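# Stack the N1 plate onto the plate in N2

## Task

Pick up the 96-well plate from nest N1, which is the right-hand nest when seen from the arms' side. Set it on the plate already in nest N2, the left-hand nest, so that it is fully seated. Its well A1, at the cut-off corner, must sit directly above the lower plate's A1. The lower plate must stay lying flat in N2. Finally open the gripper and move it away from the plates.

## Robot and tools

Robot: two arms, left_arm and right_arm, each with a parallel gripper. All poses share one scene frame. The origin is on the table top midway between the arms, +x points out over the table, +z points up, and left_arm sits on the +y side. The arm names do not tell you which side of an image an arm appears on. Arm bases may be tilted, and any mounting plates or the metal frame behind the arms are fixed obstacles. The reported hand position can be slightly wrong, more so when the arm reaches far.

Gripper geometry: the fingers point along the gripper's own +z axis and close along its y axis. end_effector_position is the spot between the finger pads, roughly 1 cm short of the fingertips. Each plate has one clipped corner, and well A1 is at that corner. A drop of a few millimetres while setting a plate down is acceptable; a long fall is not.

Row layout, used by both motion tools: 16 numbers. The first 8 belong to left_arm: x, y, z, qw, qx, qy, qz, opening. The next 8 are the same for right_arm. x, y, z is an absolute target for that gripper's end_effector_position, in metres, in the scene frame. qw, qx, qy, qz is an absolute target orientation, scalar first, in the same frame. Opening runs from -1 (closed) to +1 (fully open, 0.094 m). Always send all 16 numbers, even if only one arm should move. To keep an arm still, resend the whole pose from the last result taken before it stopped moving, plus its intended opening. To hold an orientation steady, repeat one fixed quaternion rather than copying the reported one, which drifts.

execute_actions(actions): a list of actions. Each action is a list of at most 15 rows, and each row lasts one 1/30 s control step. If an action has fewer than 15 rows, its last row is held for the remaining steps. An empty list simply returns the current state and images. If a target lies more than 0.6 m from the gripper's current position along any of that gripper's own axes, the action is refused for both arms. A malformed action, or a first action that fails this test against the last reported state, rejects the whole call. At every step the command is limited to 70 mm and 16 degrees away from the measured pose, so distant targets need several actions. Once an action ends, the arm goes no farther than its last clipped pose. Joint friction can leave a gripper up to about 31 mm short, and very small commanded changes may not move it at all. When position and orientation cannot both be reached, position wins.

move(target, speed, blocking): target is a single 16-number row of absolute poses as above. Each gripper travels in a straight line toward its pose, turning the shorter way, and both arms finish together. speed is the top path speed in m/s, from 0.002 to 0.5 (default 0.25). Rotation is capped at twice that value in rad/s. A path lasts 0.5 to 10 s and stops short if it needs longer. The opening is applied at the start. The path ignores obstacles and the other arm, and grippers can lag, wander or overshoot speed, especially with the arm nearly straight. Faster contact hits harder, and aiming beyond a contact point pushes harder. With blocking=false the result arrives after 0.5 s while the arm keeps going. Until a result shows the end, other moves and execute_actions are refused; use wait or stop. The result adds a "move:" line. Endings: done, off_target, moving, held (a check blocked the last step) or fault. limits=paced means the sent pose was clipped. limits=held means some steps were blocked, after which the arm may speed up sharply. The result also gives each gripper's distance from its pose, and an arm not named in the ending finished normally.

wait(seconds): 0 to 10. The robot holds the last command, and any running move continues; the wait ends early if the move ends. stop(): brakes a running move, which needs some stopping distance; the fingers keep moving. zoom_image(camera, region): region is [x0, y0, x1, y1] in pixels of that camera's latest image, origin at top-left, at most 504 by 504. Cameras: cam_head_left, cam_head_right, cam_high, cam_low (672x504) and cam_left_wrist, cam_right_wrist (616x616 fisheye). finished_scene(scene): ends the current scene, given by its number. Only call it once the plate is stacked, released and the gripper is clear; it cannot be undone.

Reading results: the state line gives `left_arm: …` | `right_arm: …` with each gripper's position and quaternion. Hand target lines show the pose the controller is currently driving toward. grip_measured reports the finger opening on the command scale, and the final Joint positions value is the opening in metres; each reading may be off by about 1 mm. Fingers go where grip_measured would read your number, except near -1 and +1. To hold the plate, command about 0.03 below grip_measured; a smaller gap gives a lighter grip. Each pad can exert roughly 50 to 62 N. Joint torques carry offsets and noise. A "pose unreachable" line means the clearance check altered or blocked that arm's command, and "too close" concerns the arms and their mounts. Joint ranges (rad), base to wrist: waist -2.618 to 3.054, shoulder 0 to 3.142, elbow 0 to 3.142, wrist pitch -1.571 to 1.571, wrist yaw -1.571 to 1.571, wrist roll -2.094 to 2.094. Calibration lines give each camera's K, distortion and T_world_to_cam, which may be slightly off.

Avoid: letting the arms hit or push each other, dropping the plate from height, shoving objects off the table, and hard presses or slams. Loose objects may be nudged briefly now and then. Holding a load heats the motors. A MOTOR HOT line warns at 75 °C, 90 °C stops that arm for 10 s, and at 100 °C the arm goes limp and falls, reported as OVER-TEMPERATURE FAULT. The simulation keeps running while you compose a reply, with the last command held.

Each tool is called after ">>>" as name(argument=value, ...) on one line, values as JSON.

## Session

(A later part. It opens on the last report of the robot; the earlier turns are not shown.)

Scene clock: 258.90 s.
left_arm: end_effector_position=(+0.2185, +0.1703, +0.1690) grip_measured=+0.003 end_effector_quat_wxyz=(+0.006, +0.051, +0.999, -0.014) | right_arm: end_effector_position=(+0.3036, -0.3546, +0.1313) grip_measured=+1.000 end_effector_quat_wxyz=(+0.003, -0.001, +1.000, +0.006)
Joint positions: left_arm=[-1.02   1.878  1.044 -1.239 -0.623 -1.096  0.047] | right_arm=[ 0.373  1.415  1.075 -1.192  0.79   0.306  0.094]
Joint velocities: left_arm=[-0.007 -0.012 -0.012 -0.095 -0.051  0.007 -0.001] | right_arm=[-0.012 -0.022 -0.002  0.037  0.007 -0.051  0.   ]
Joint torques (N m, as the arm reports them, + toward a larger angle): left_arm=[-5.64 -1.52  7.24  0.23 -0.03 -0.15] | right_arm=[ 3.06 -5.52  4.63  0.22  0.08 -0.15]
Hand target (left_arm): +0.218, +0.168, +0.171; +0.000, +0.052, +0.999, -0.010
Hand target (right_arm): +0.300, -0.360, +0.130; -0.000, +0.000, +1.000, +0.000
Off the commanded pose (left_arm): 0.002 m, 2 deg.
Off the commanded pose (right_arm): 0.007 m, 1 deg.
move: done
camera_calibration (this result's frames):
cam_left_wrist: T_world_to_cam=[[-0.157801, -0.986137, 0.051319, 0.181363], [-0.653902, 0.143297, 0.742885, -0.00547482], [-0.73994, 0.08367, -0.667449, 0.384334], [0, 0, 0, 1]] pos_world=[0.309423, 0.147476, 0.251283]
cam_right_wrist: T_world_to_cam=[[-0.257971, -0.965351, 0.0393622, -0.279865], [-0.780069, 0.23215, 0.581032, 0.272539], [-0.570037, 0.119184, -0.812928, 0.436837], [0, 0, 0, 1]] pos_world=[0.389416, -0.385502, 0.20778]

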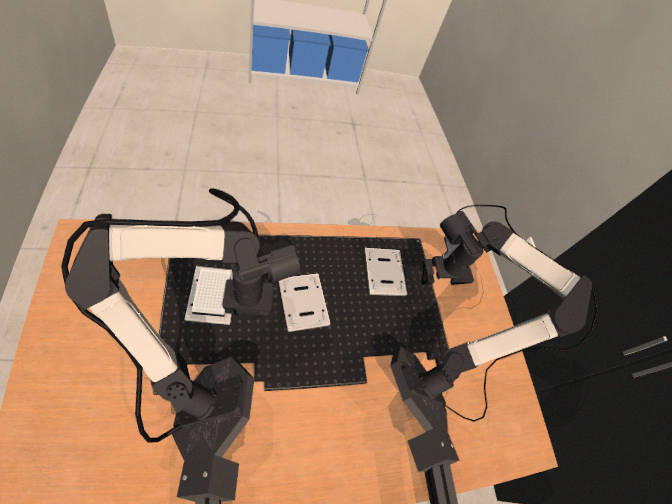

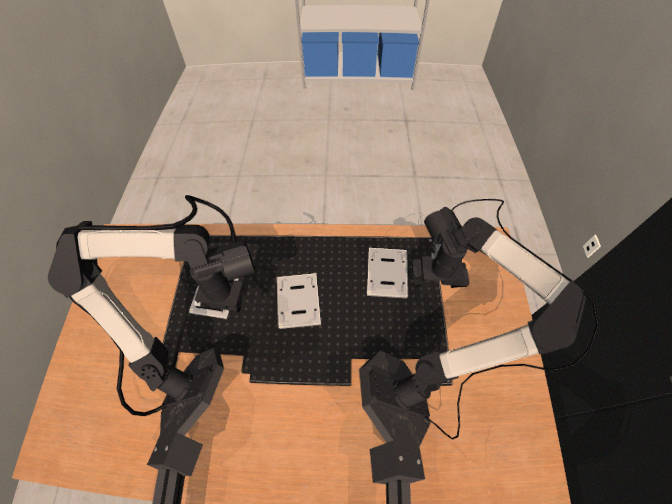

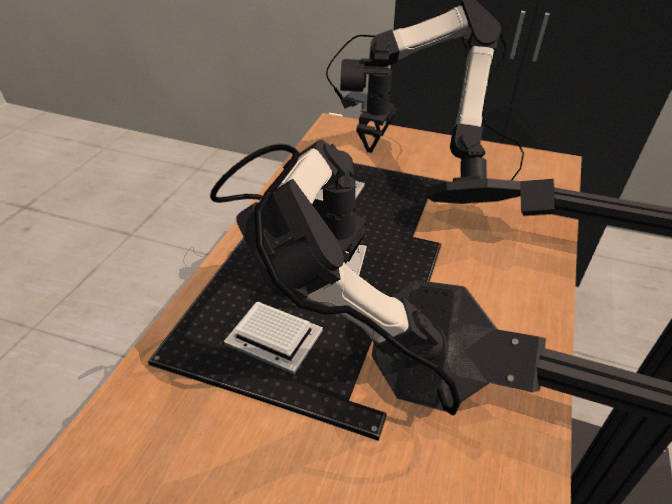

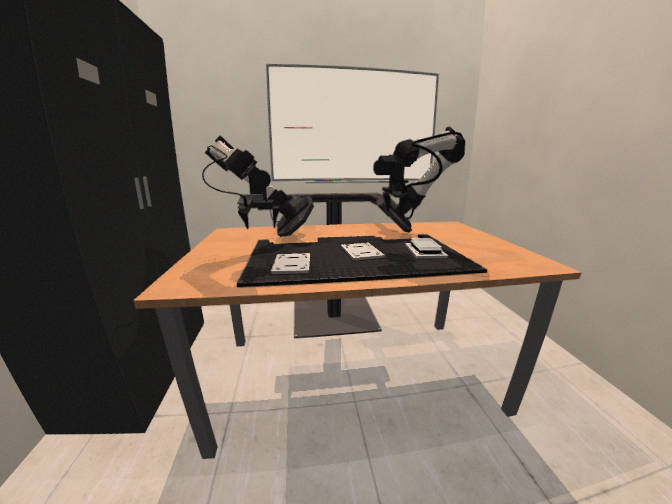

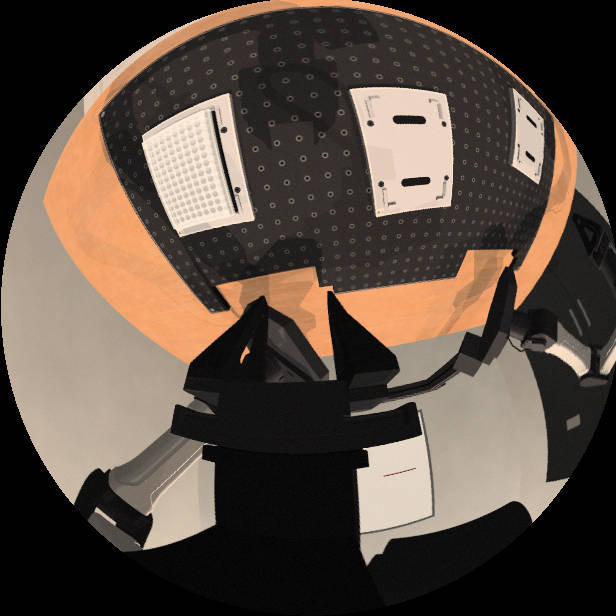

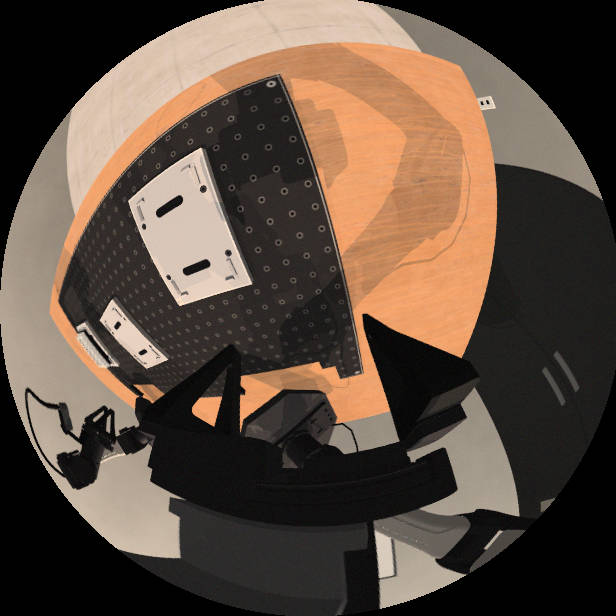

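>>> move(target=[0.445,0.268,0.12,0,0.05,0.9987,0,0,0.3,-0.36,0.13,0,0,1,0,1], speed=0.2)

>>> move(target=[0.435,0.266,0.046,0,0.05,0.9987,0,0,0.3,-0.36,0.13,0,0,1,0,1], speed=0.05)

>>> move(target=[0.408,0.27,0.051,0,0.05,0.9987,0,0,0.3,-0.36,0.13,0,0,1,0,1], speed=0.015)

>>> zoom_image(camera="cam_left_wrist", region=[200,240,400,380])

Scene clock: 267.30 s.
left_arm: end_effector_position=(+0.4440, +0.2710, +0.1246) grip_measured=+0.003 end_effector_quat_wxyz=(+0.004, +0.038, +0.999, +0.004) | right_arm: end_effector_position=(+0.3036, -0.3546, +0.1313) grip_measured=+1.000 end_effector_quat_wxyz=(+0.003, -0.001, +1.000, +0.006)
Joint positions: left_arm=[-0.406  2.037  1.721 -1.257 -0.811 -0.351  0.047] | right_arm=[ 0.373  1.415  1.075 -1.192  0.79   0.306  0.094]
Joint velocities: left_arm=[ 0.012 -0.002  0.002  0.007  0.022 -0.007 -0.   ] | right_arm=[-0.012  0.012 -0.012 -0.007  0.007 -0.022  0.   ]
Joint torques (N m, as the arm reports them, + toward a larger angle): left_arm=[-8.54 -5.21  6.49  0.14 -0.13  0.04] | right_arm=[ 3.06 -5.53  4.62  0.22  0.07 -0.15]
Hand target (left_arm): +0.446, +0.271, +0.123; +0.000, +0.049, +0.999, +0.010
Hand target (right_arm): +0.300, -0.360, +0.130; -0.000, +0.000, +1.000, +0.000
Off the commanded pose (left_arm): 0.006 m, 2 deg.
Off the commanded pose (right_arm): 0.007 m, 1 deg.
move: done
camera_calibration (this result's frames):
cam_left_wrist: T_world_to_cam=[[-0.13223, -0.991097, 0.0155698, 0.312953], [-0.654677, 0.0991178, 0.749382, 0.172066], [-0.744254, 0.0888973, -0.661954, 0.512915], [0, 0, 0, 1]] pos_world=[0.535768, 0.247516, 0.20571]
cam_right_wrist: T_world_to_cam=[[-0.257971, -0.965351, 0.0393622, -0.279865], [-0.780069, 0.23215, 0.581032, 0.272539], [-0.570037, 0.119184, -0.812928, 0.436837], [0, 0, 0, 1]] pos_world=[0.389416, -0.385502, 0.20778]

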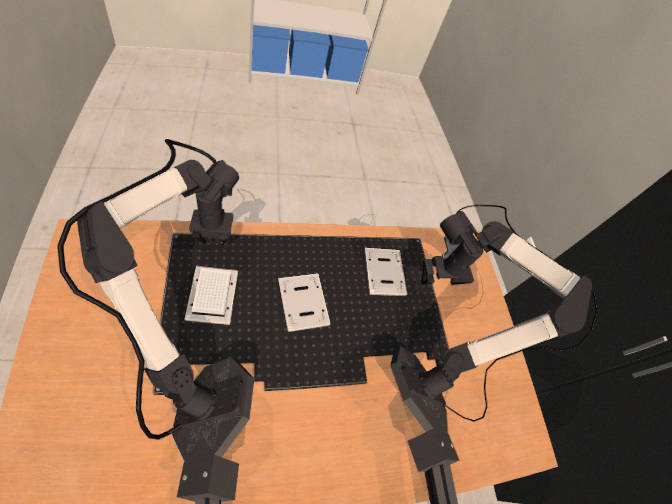

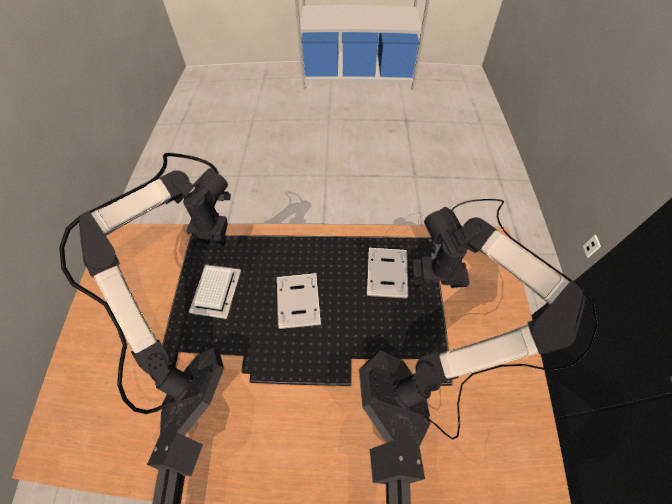

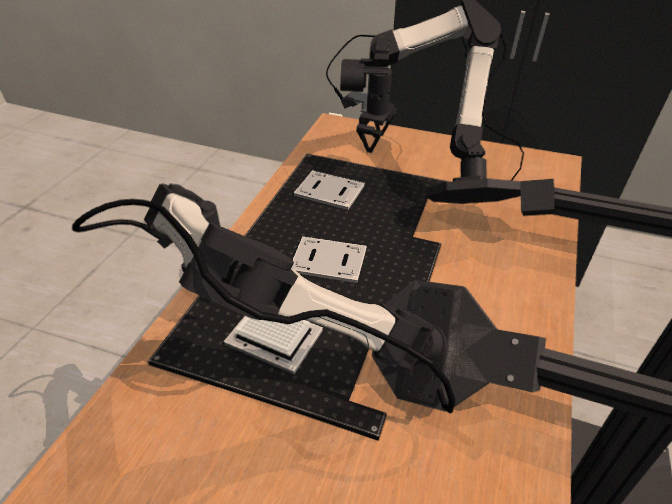

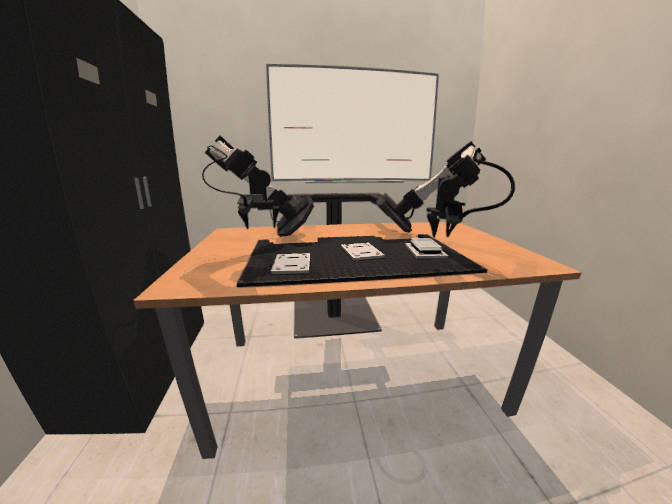

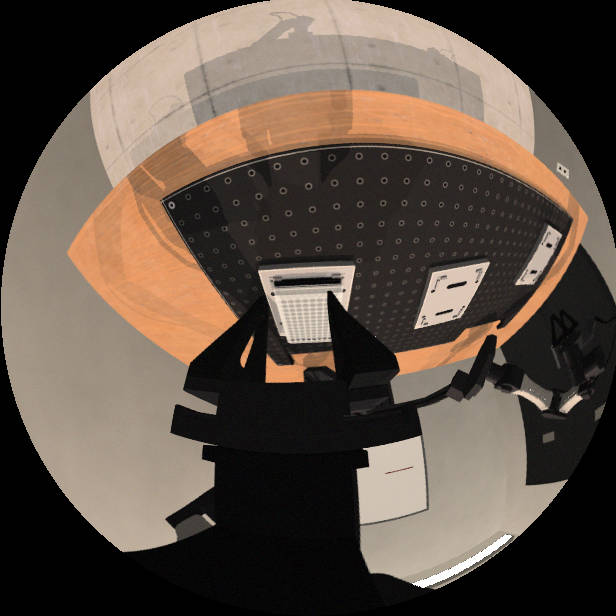

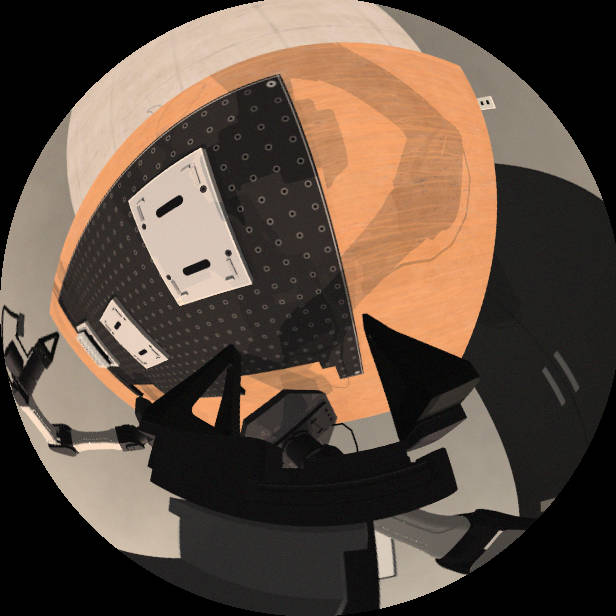

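Scene clock: 269.33 s.
left_arm: end_effector_position=(+0.4413, +0.2705, +0.0532) grip_measured=+0.003 end_effector_quat_wxyz=(+0.005, +0.043, +0.999, +0.006) | right_arm: end_effector_position=(+0.3036, -0.3546, +0.1313) grip_measured=+1.000 end_effector_quat_wxyz=(+0.003, -0.001, +1.000, +0.006)
Joint positions: left_arm=[-0.278  2.037  1.511 -0.913 -0.806 -0.155  0.047] | right_arm=[ 0.373  1.415  1.075 -1.192  0.79   0.306  0.094]
Joint velocities: left_arm=[ 0.017  0.007  0.012 -0.11  -0.037 -0.007  0.   ] | right_arm=[-0.007 -0.012  0.007 -0.051 -0.022  0.022  0.   ]
Joint torques (N m, as the arm reports them, + toward a larger angle): left_arm=[-7.96 -6.58  2.65  0.6   0.05  0.06] | right_arm=[ 3.06 -5.52  4.62  0.22  0.08 -0.15]
Hand target (left_arm): +0.436, +0.266, +0.046; -0.001, +0.050, +0.999, +0.002
Hand target (right_arm): +0.300, -0.360, +0.130; -0.000, +0.000, +1.000, +0.000
Off the commanded pose (left_arm): 0.011 m, 1 deg.
Off the commanded pose (right_arm): 0.007 m, 1 deg.
move: off_target (left_arm)
camera_calibration (this result's frames):
cam_left_wrist: T_world_to_cam=[[-0.142443, -0.989727, 0.0123018, 0.317581], [-0.654799, 0.103546, 0.748677, 0.222756], [-0.742259, 0.0985888, -0.662821, 0.460253], [0, 0, 0, 1]] pos_world=[0.532725, 0.245877, 0.134386]
cam_right_wrist: T_world_to_cam=[[-0.257971, -0.965351, 0.0393622, -0.279865], [-0.780069, 0.23215, 0.581032, 0.272539], [-0.570037, 0.119184, -0.812928, 0.436837], [0, 0, 0, 1]] pos_world=[0.389416, -0.385502, 0.20778]

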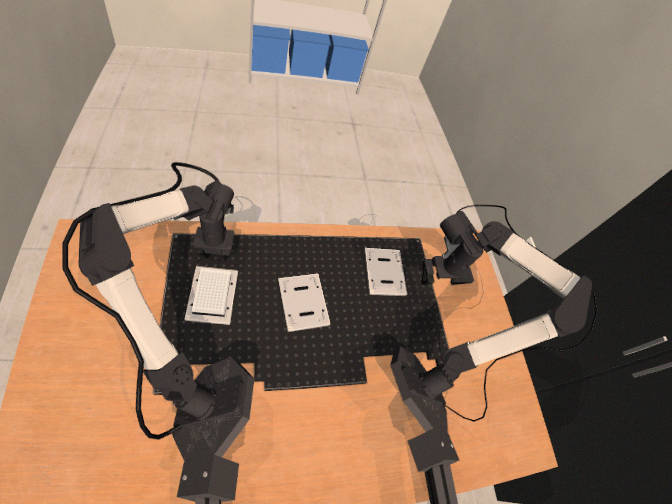

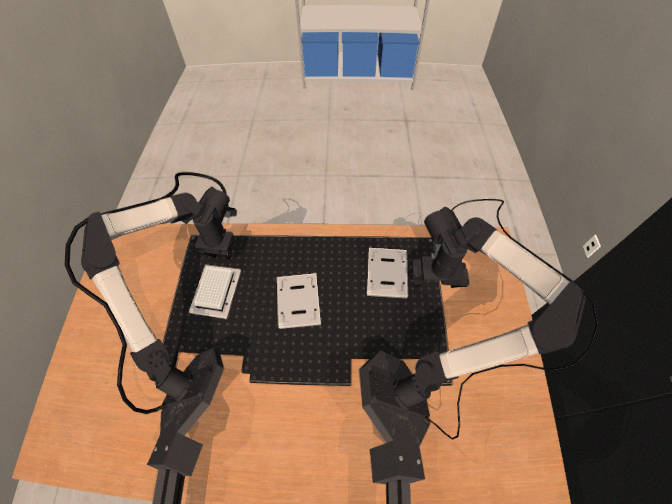

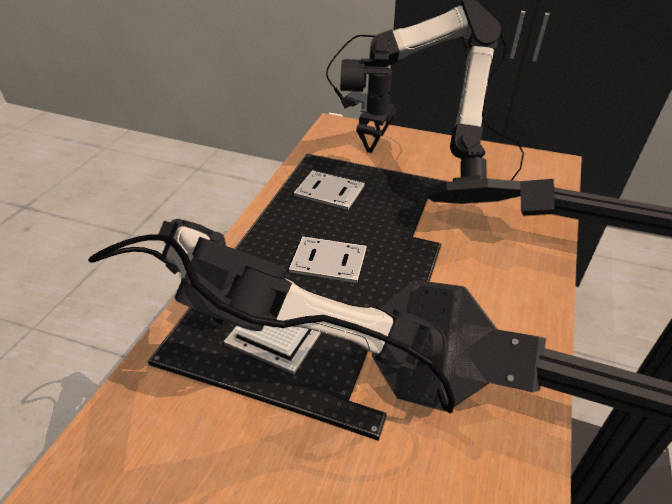

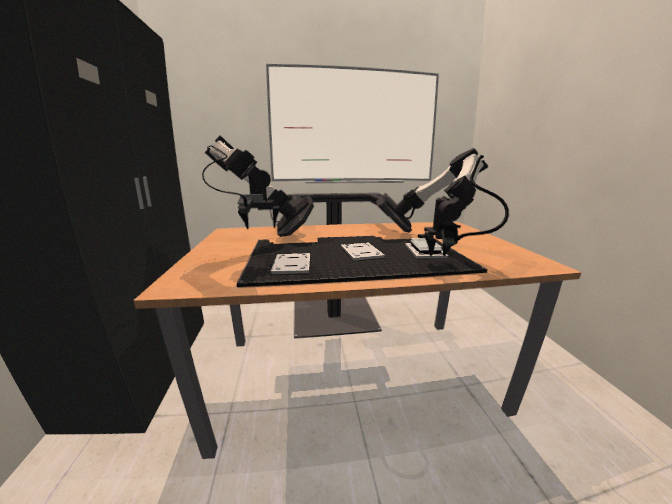

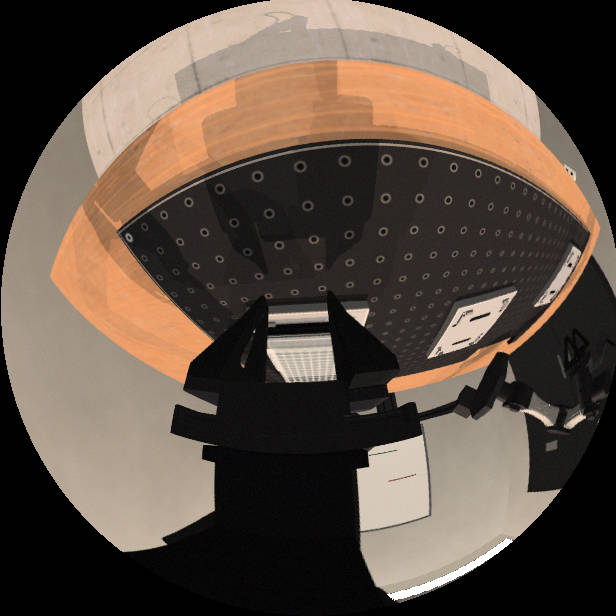

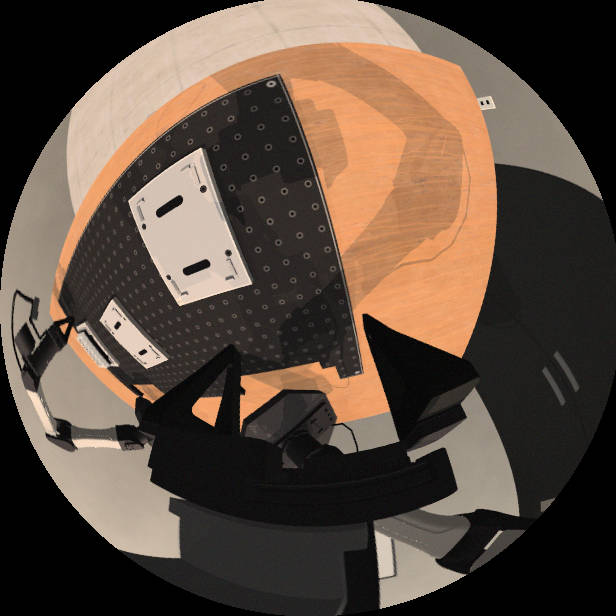

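Scene clock: 271.80 s.
left_arm: end_effector_position=(+0.4095, +0.2721, +0.0473) grip_measured=+0.003 end_effector_quat_wxyz=(-0.008, +0.056, +0.998, +0.007) | right_arm: end_effector_position=(+0.3036, -0.3546, +0.1313) grip_measured=+1.000 end_effector_quat_wxyz=(+0.003, -0.001, +1.000, +0.006)
Joint positions: left_arm=[-0.278  1.967  1.362 -0.869 -0.804 -0.155  0.047] | right_arm=[ 0.373  1.415  1.075 -1.192  0.79   0.306  0.094]
Joint velocities: left_arm=[-0.022 -0.002  0.007  0.007 -0.037  0.022  0.001] | right_arm=[ 0.002 -0.027 -0.007 -0.037  0.007 -0.007  0.   ]
Joint torques (N m, as the arm reports them, + toward a larger angle): left_arm=[-8.6  -7.87  2.43  0.53  0.06 -0.09] | right_arm=[ 3.07 -5.52  4.62  0.22  0.07 -0.15]
Hand target (left_arm): +0.408, +0.270, +0.050; -0.000, +0.050, +0.999, +0.000
Hand target (right_arm): +0.300, -0.360, +0.130; -0.000, +0.000, +1.000, +0.000
Off the commanded pose (left_arm): 0.005 m, 1 deg.
Off the commanded pose (right_arm): 0.007 m, 1 deg.
move: done
camera_calibration (this result's frames):
cam_left_wrist: T_world_to_cam=[[-0.167369, -0.985823, 0.0118496, 0.323824], [-0.633161, 0.116693, 0.765173, 0.192983], [-0.755708, 0.120564, -0.643716, 0.431184], [0, 0, 0, 1]] pos_world=[0.502237, 0.244728, 0.126057]
cam_right_wrist: T_world_to_cam=[[-0.257971, -0.965351, 0.0393622, -0.279865], [-0.780069, 0.23215, 0.581032, 0.272539], [-0.570037, 0.119184, -0.812928, 0.436837], [0, 0, 0, 1]] pos_world=[0.389416, -0.385502, 0.20778]

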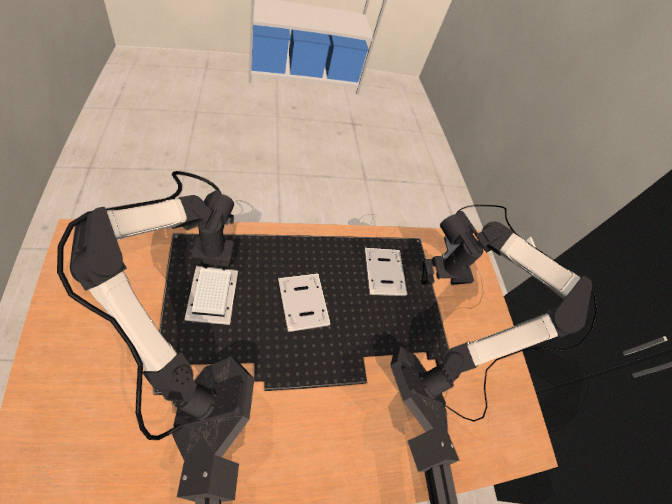

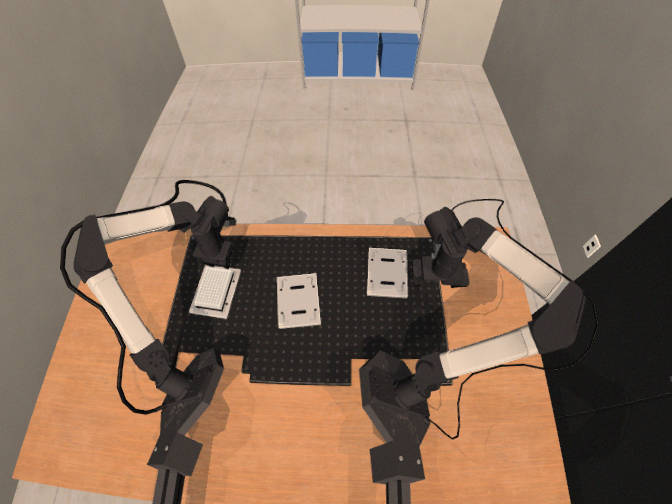

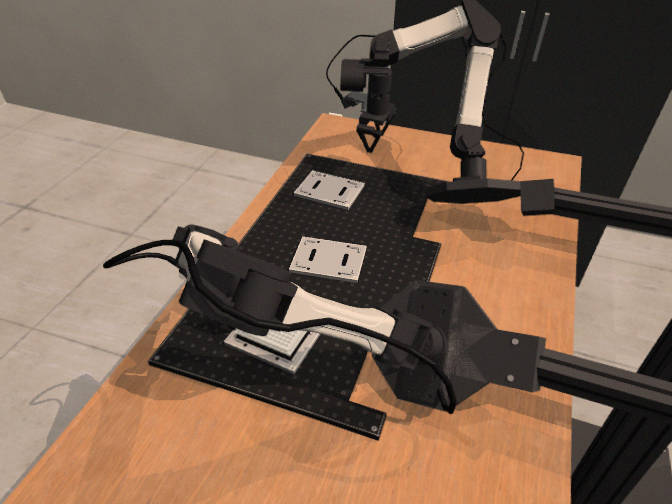

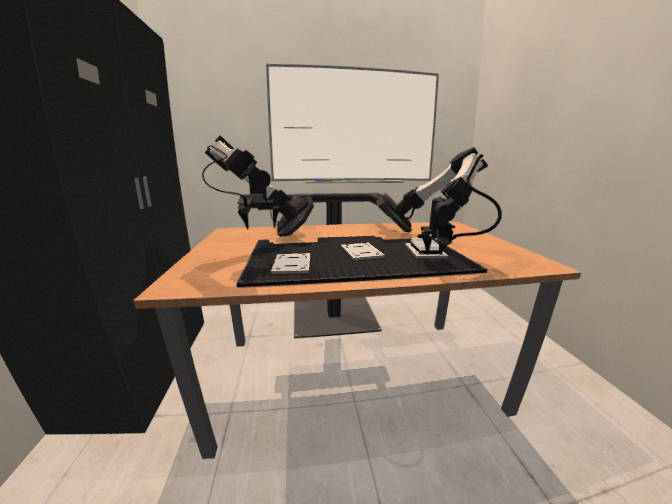

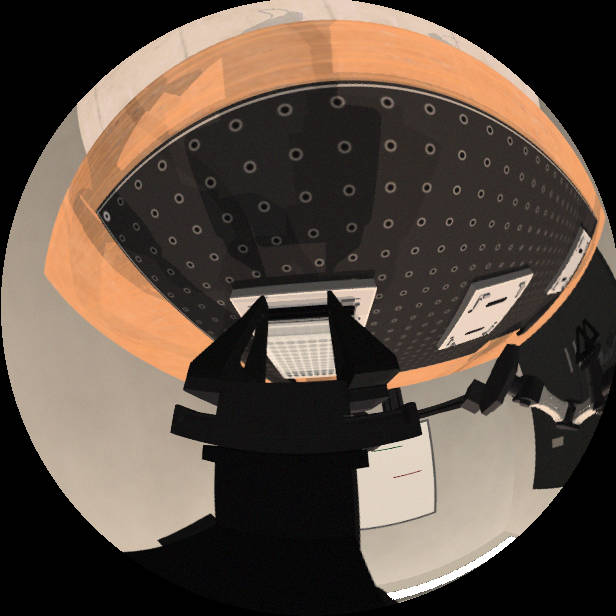

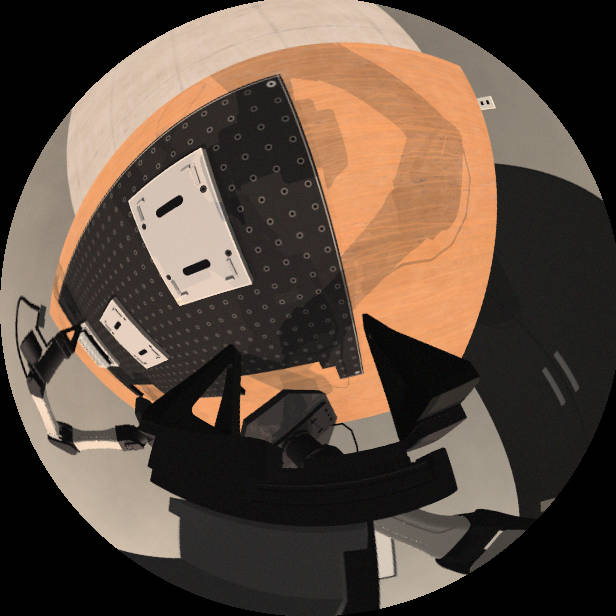

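Region (200, 240, 400, 380) of cam_left_wrist's 616x616 image, scaled by 2.520, with more detail than that image has; it fills the top 353 rows of this view, and the rest is white.

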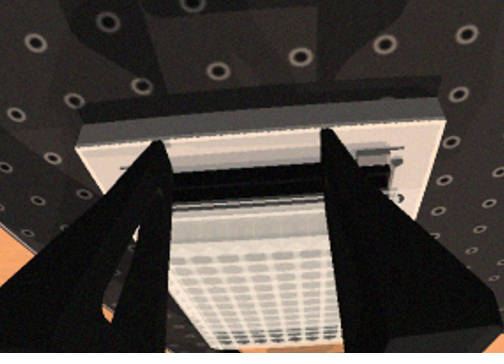

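>>> move(target=[0.395,0.271,0.051,0,0.047,0.9989,0,0,0.3,-0.36,0.13,0,0,1,0,1], speed=0.01)

>>> zoom_image(camera="cam_high", region=[205,285,335,385])

Scene clock: 276.43 s.
left_arm: end_effector_position=(+0.4039, +0.2725, +0.0501) grip_measured=+0.003 end_effector_quat_wxyz=(+0.004, +0.046, +0.999, +0.004) | right_arm: end_effector_position=(+0.3036, -0.3546, +0.1313) grip_measured=+1.000 end_effector_quat_wxyz=(+0.003, -0.001, +1.000, +0.006)
Joint positions: left_arm=[-0.285  1.925  1.303 -0.823 -0.804 -0.16   0.047] | right_arm=[ 0.373  1.415  1.075 -1.192  0.79   0.306  0.094]
Joint velocities: left_arm=[-0.002  0.007 -0.007 -0.051  0.007  0.051  0.001] | right_arm=[ 0.017 -0.012 -0.007 -0.037  0.022  0.051  0.   ]
Joint torques (N m, as the arm reports them, + toward a larger angle): left_arm=[-8.12 -7.38  1.84  0.34  0.05 -0.17] | right_arm=[ 3.05 -5.52  4.61  0.22  0.08 -0.15]
Hand target (left_arm): +0.395, +0.271, +0.051; -0.000, +0.047, +0.999, +0.000
Hand target (right_arm): +0.300, -0.360, +0.130; -0.000, +0.000, +1.000, +0.000
Off the commanded pose (left_arm): 0.009 m, 1 deg.
Off the commanded pose (right_arm): 0.007 m, 1 deg.
move: done
camera_calibration (this result's frames):
cam_left_wrist: T_world_to_cam=[[-0.147913, -0.988886, 0.0150676, 0.316044], [-0.653573, 0.10917, 0.748948, 0.198391], [-0.742269, 0.100932, -0.662457, 0.429562], [0, 0, 0, 1]] pos_world=[0.495261, 0.247516, 0.13122]
cam_right_wrist: T_world_to_cam=[[-0.257971, -0.965351, 0.0393622, -0.279865], [-0.780069, 0.23215, 0.581032, 0.272539], [-0.570037, 0.119184, -0.812928, 0.436837], [0, 0, 0, 1]] pos_world=[0.389416, -0.385502, 0.20778]

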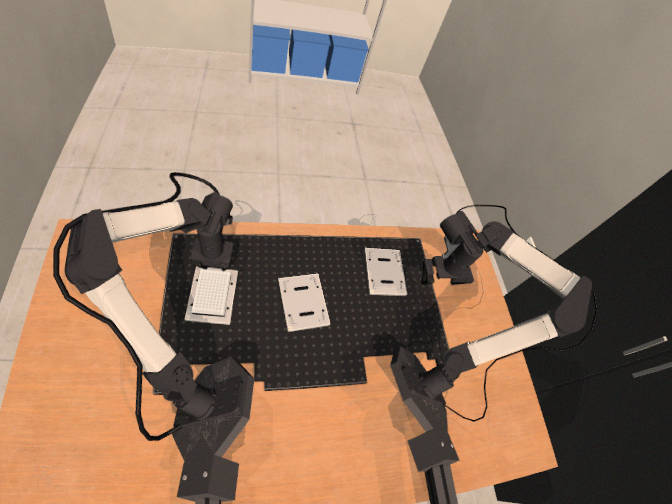

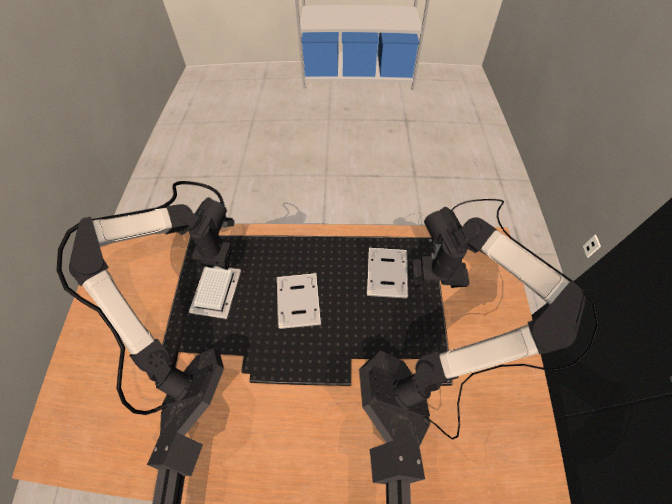

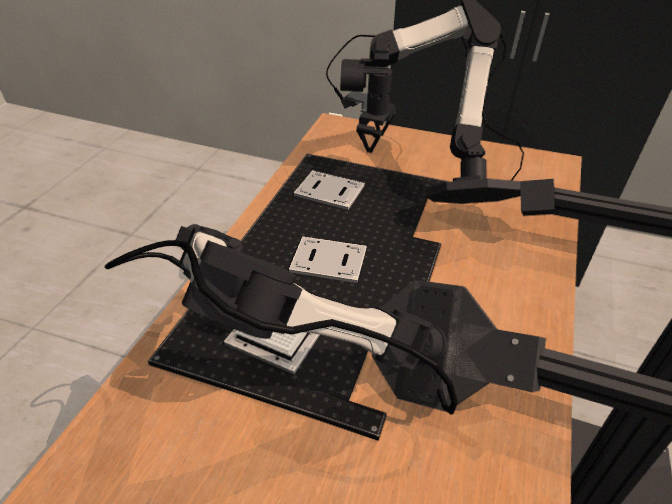

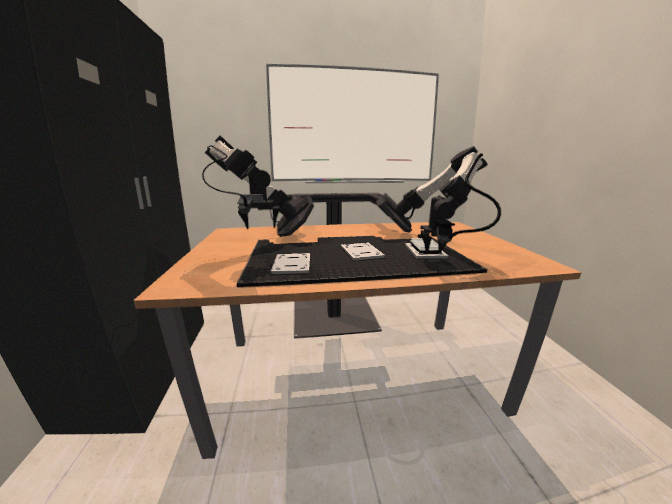

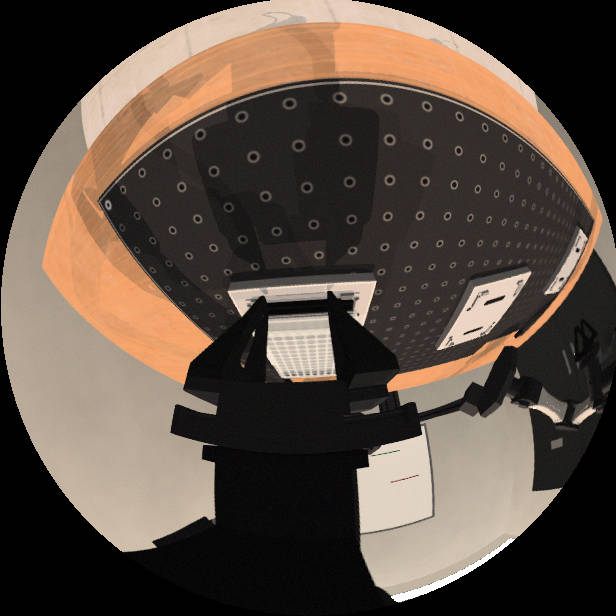

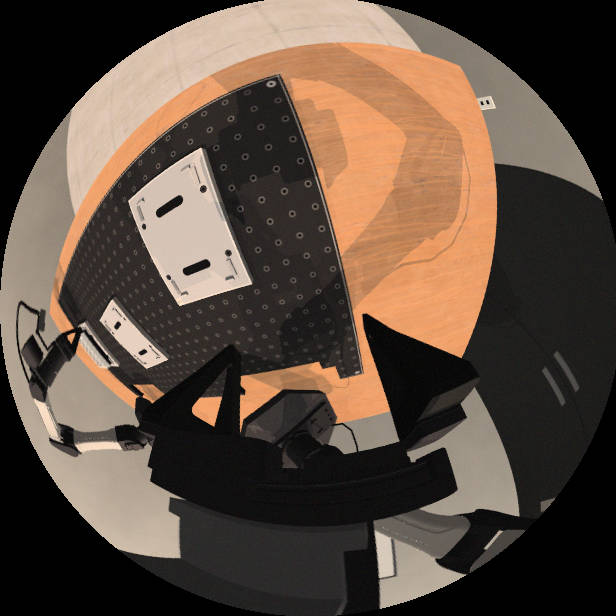

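Region (205, 285, 335, 385) of cam_high's 672x504 image, scaled by 3.877, with more detail than that image has; it fills the top 388 rows of this view, and the rest is white.

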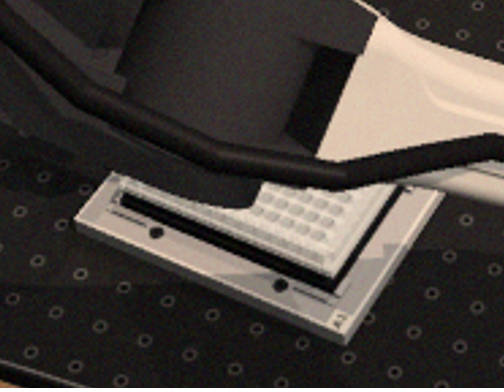

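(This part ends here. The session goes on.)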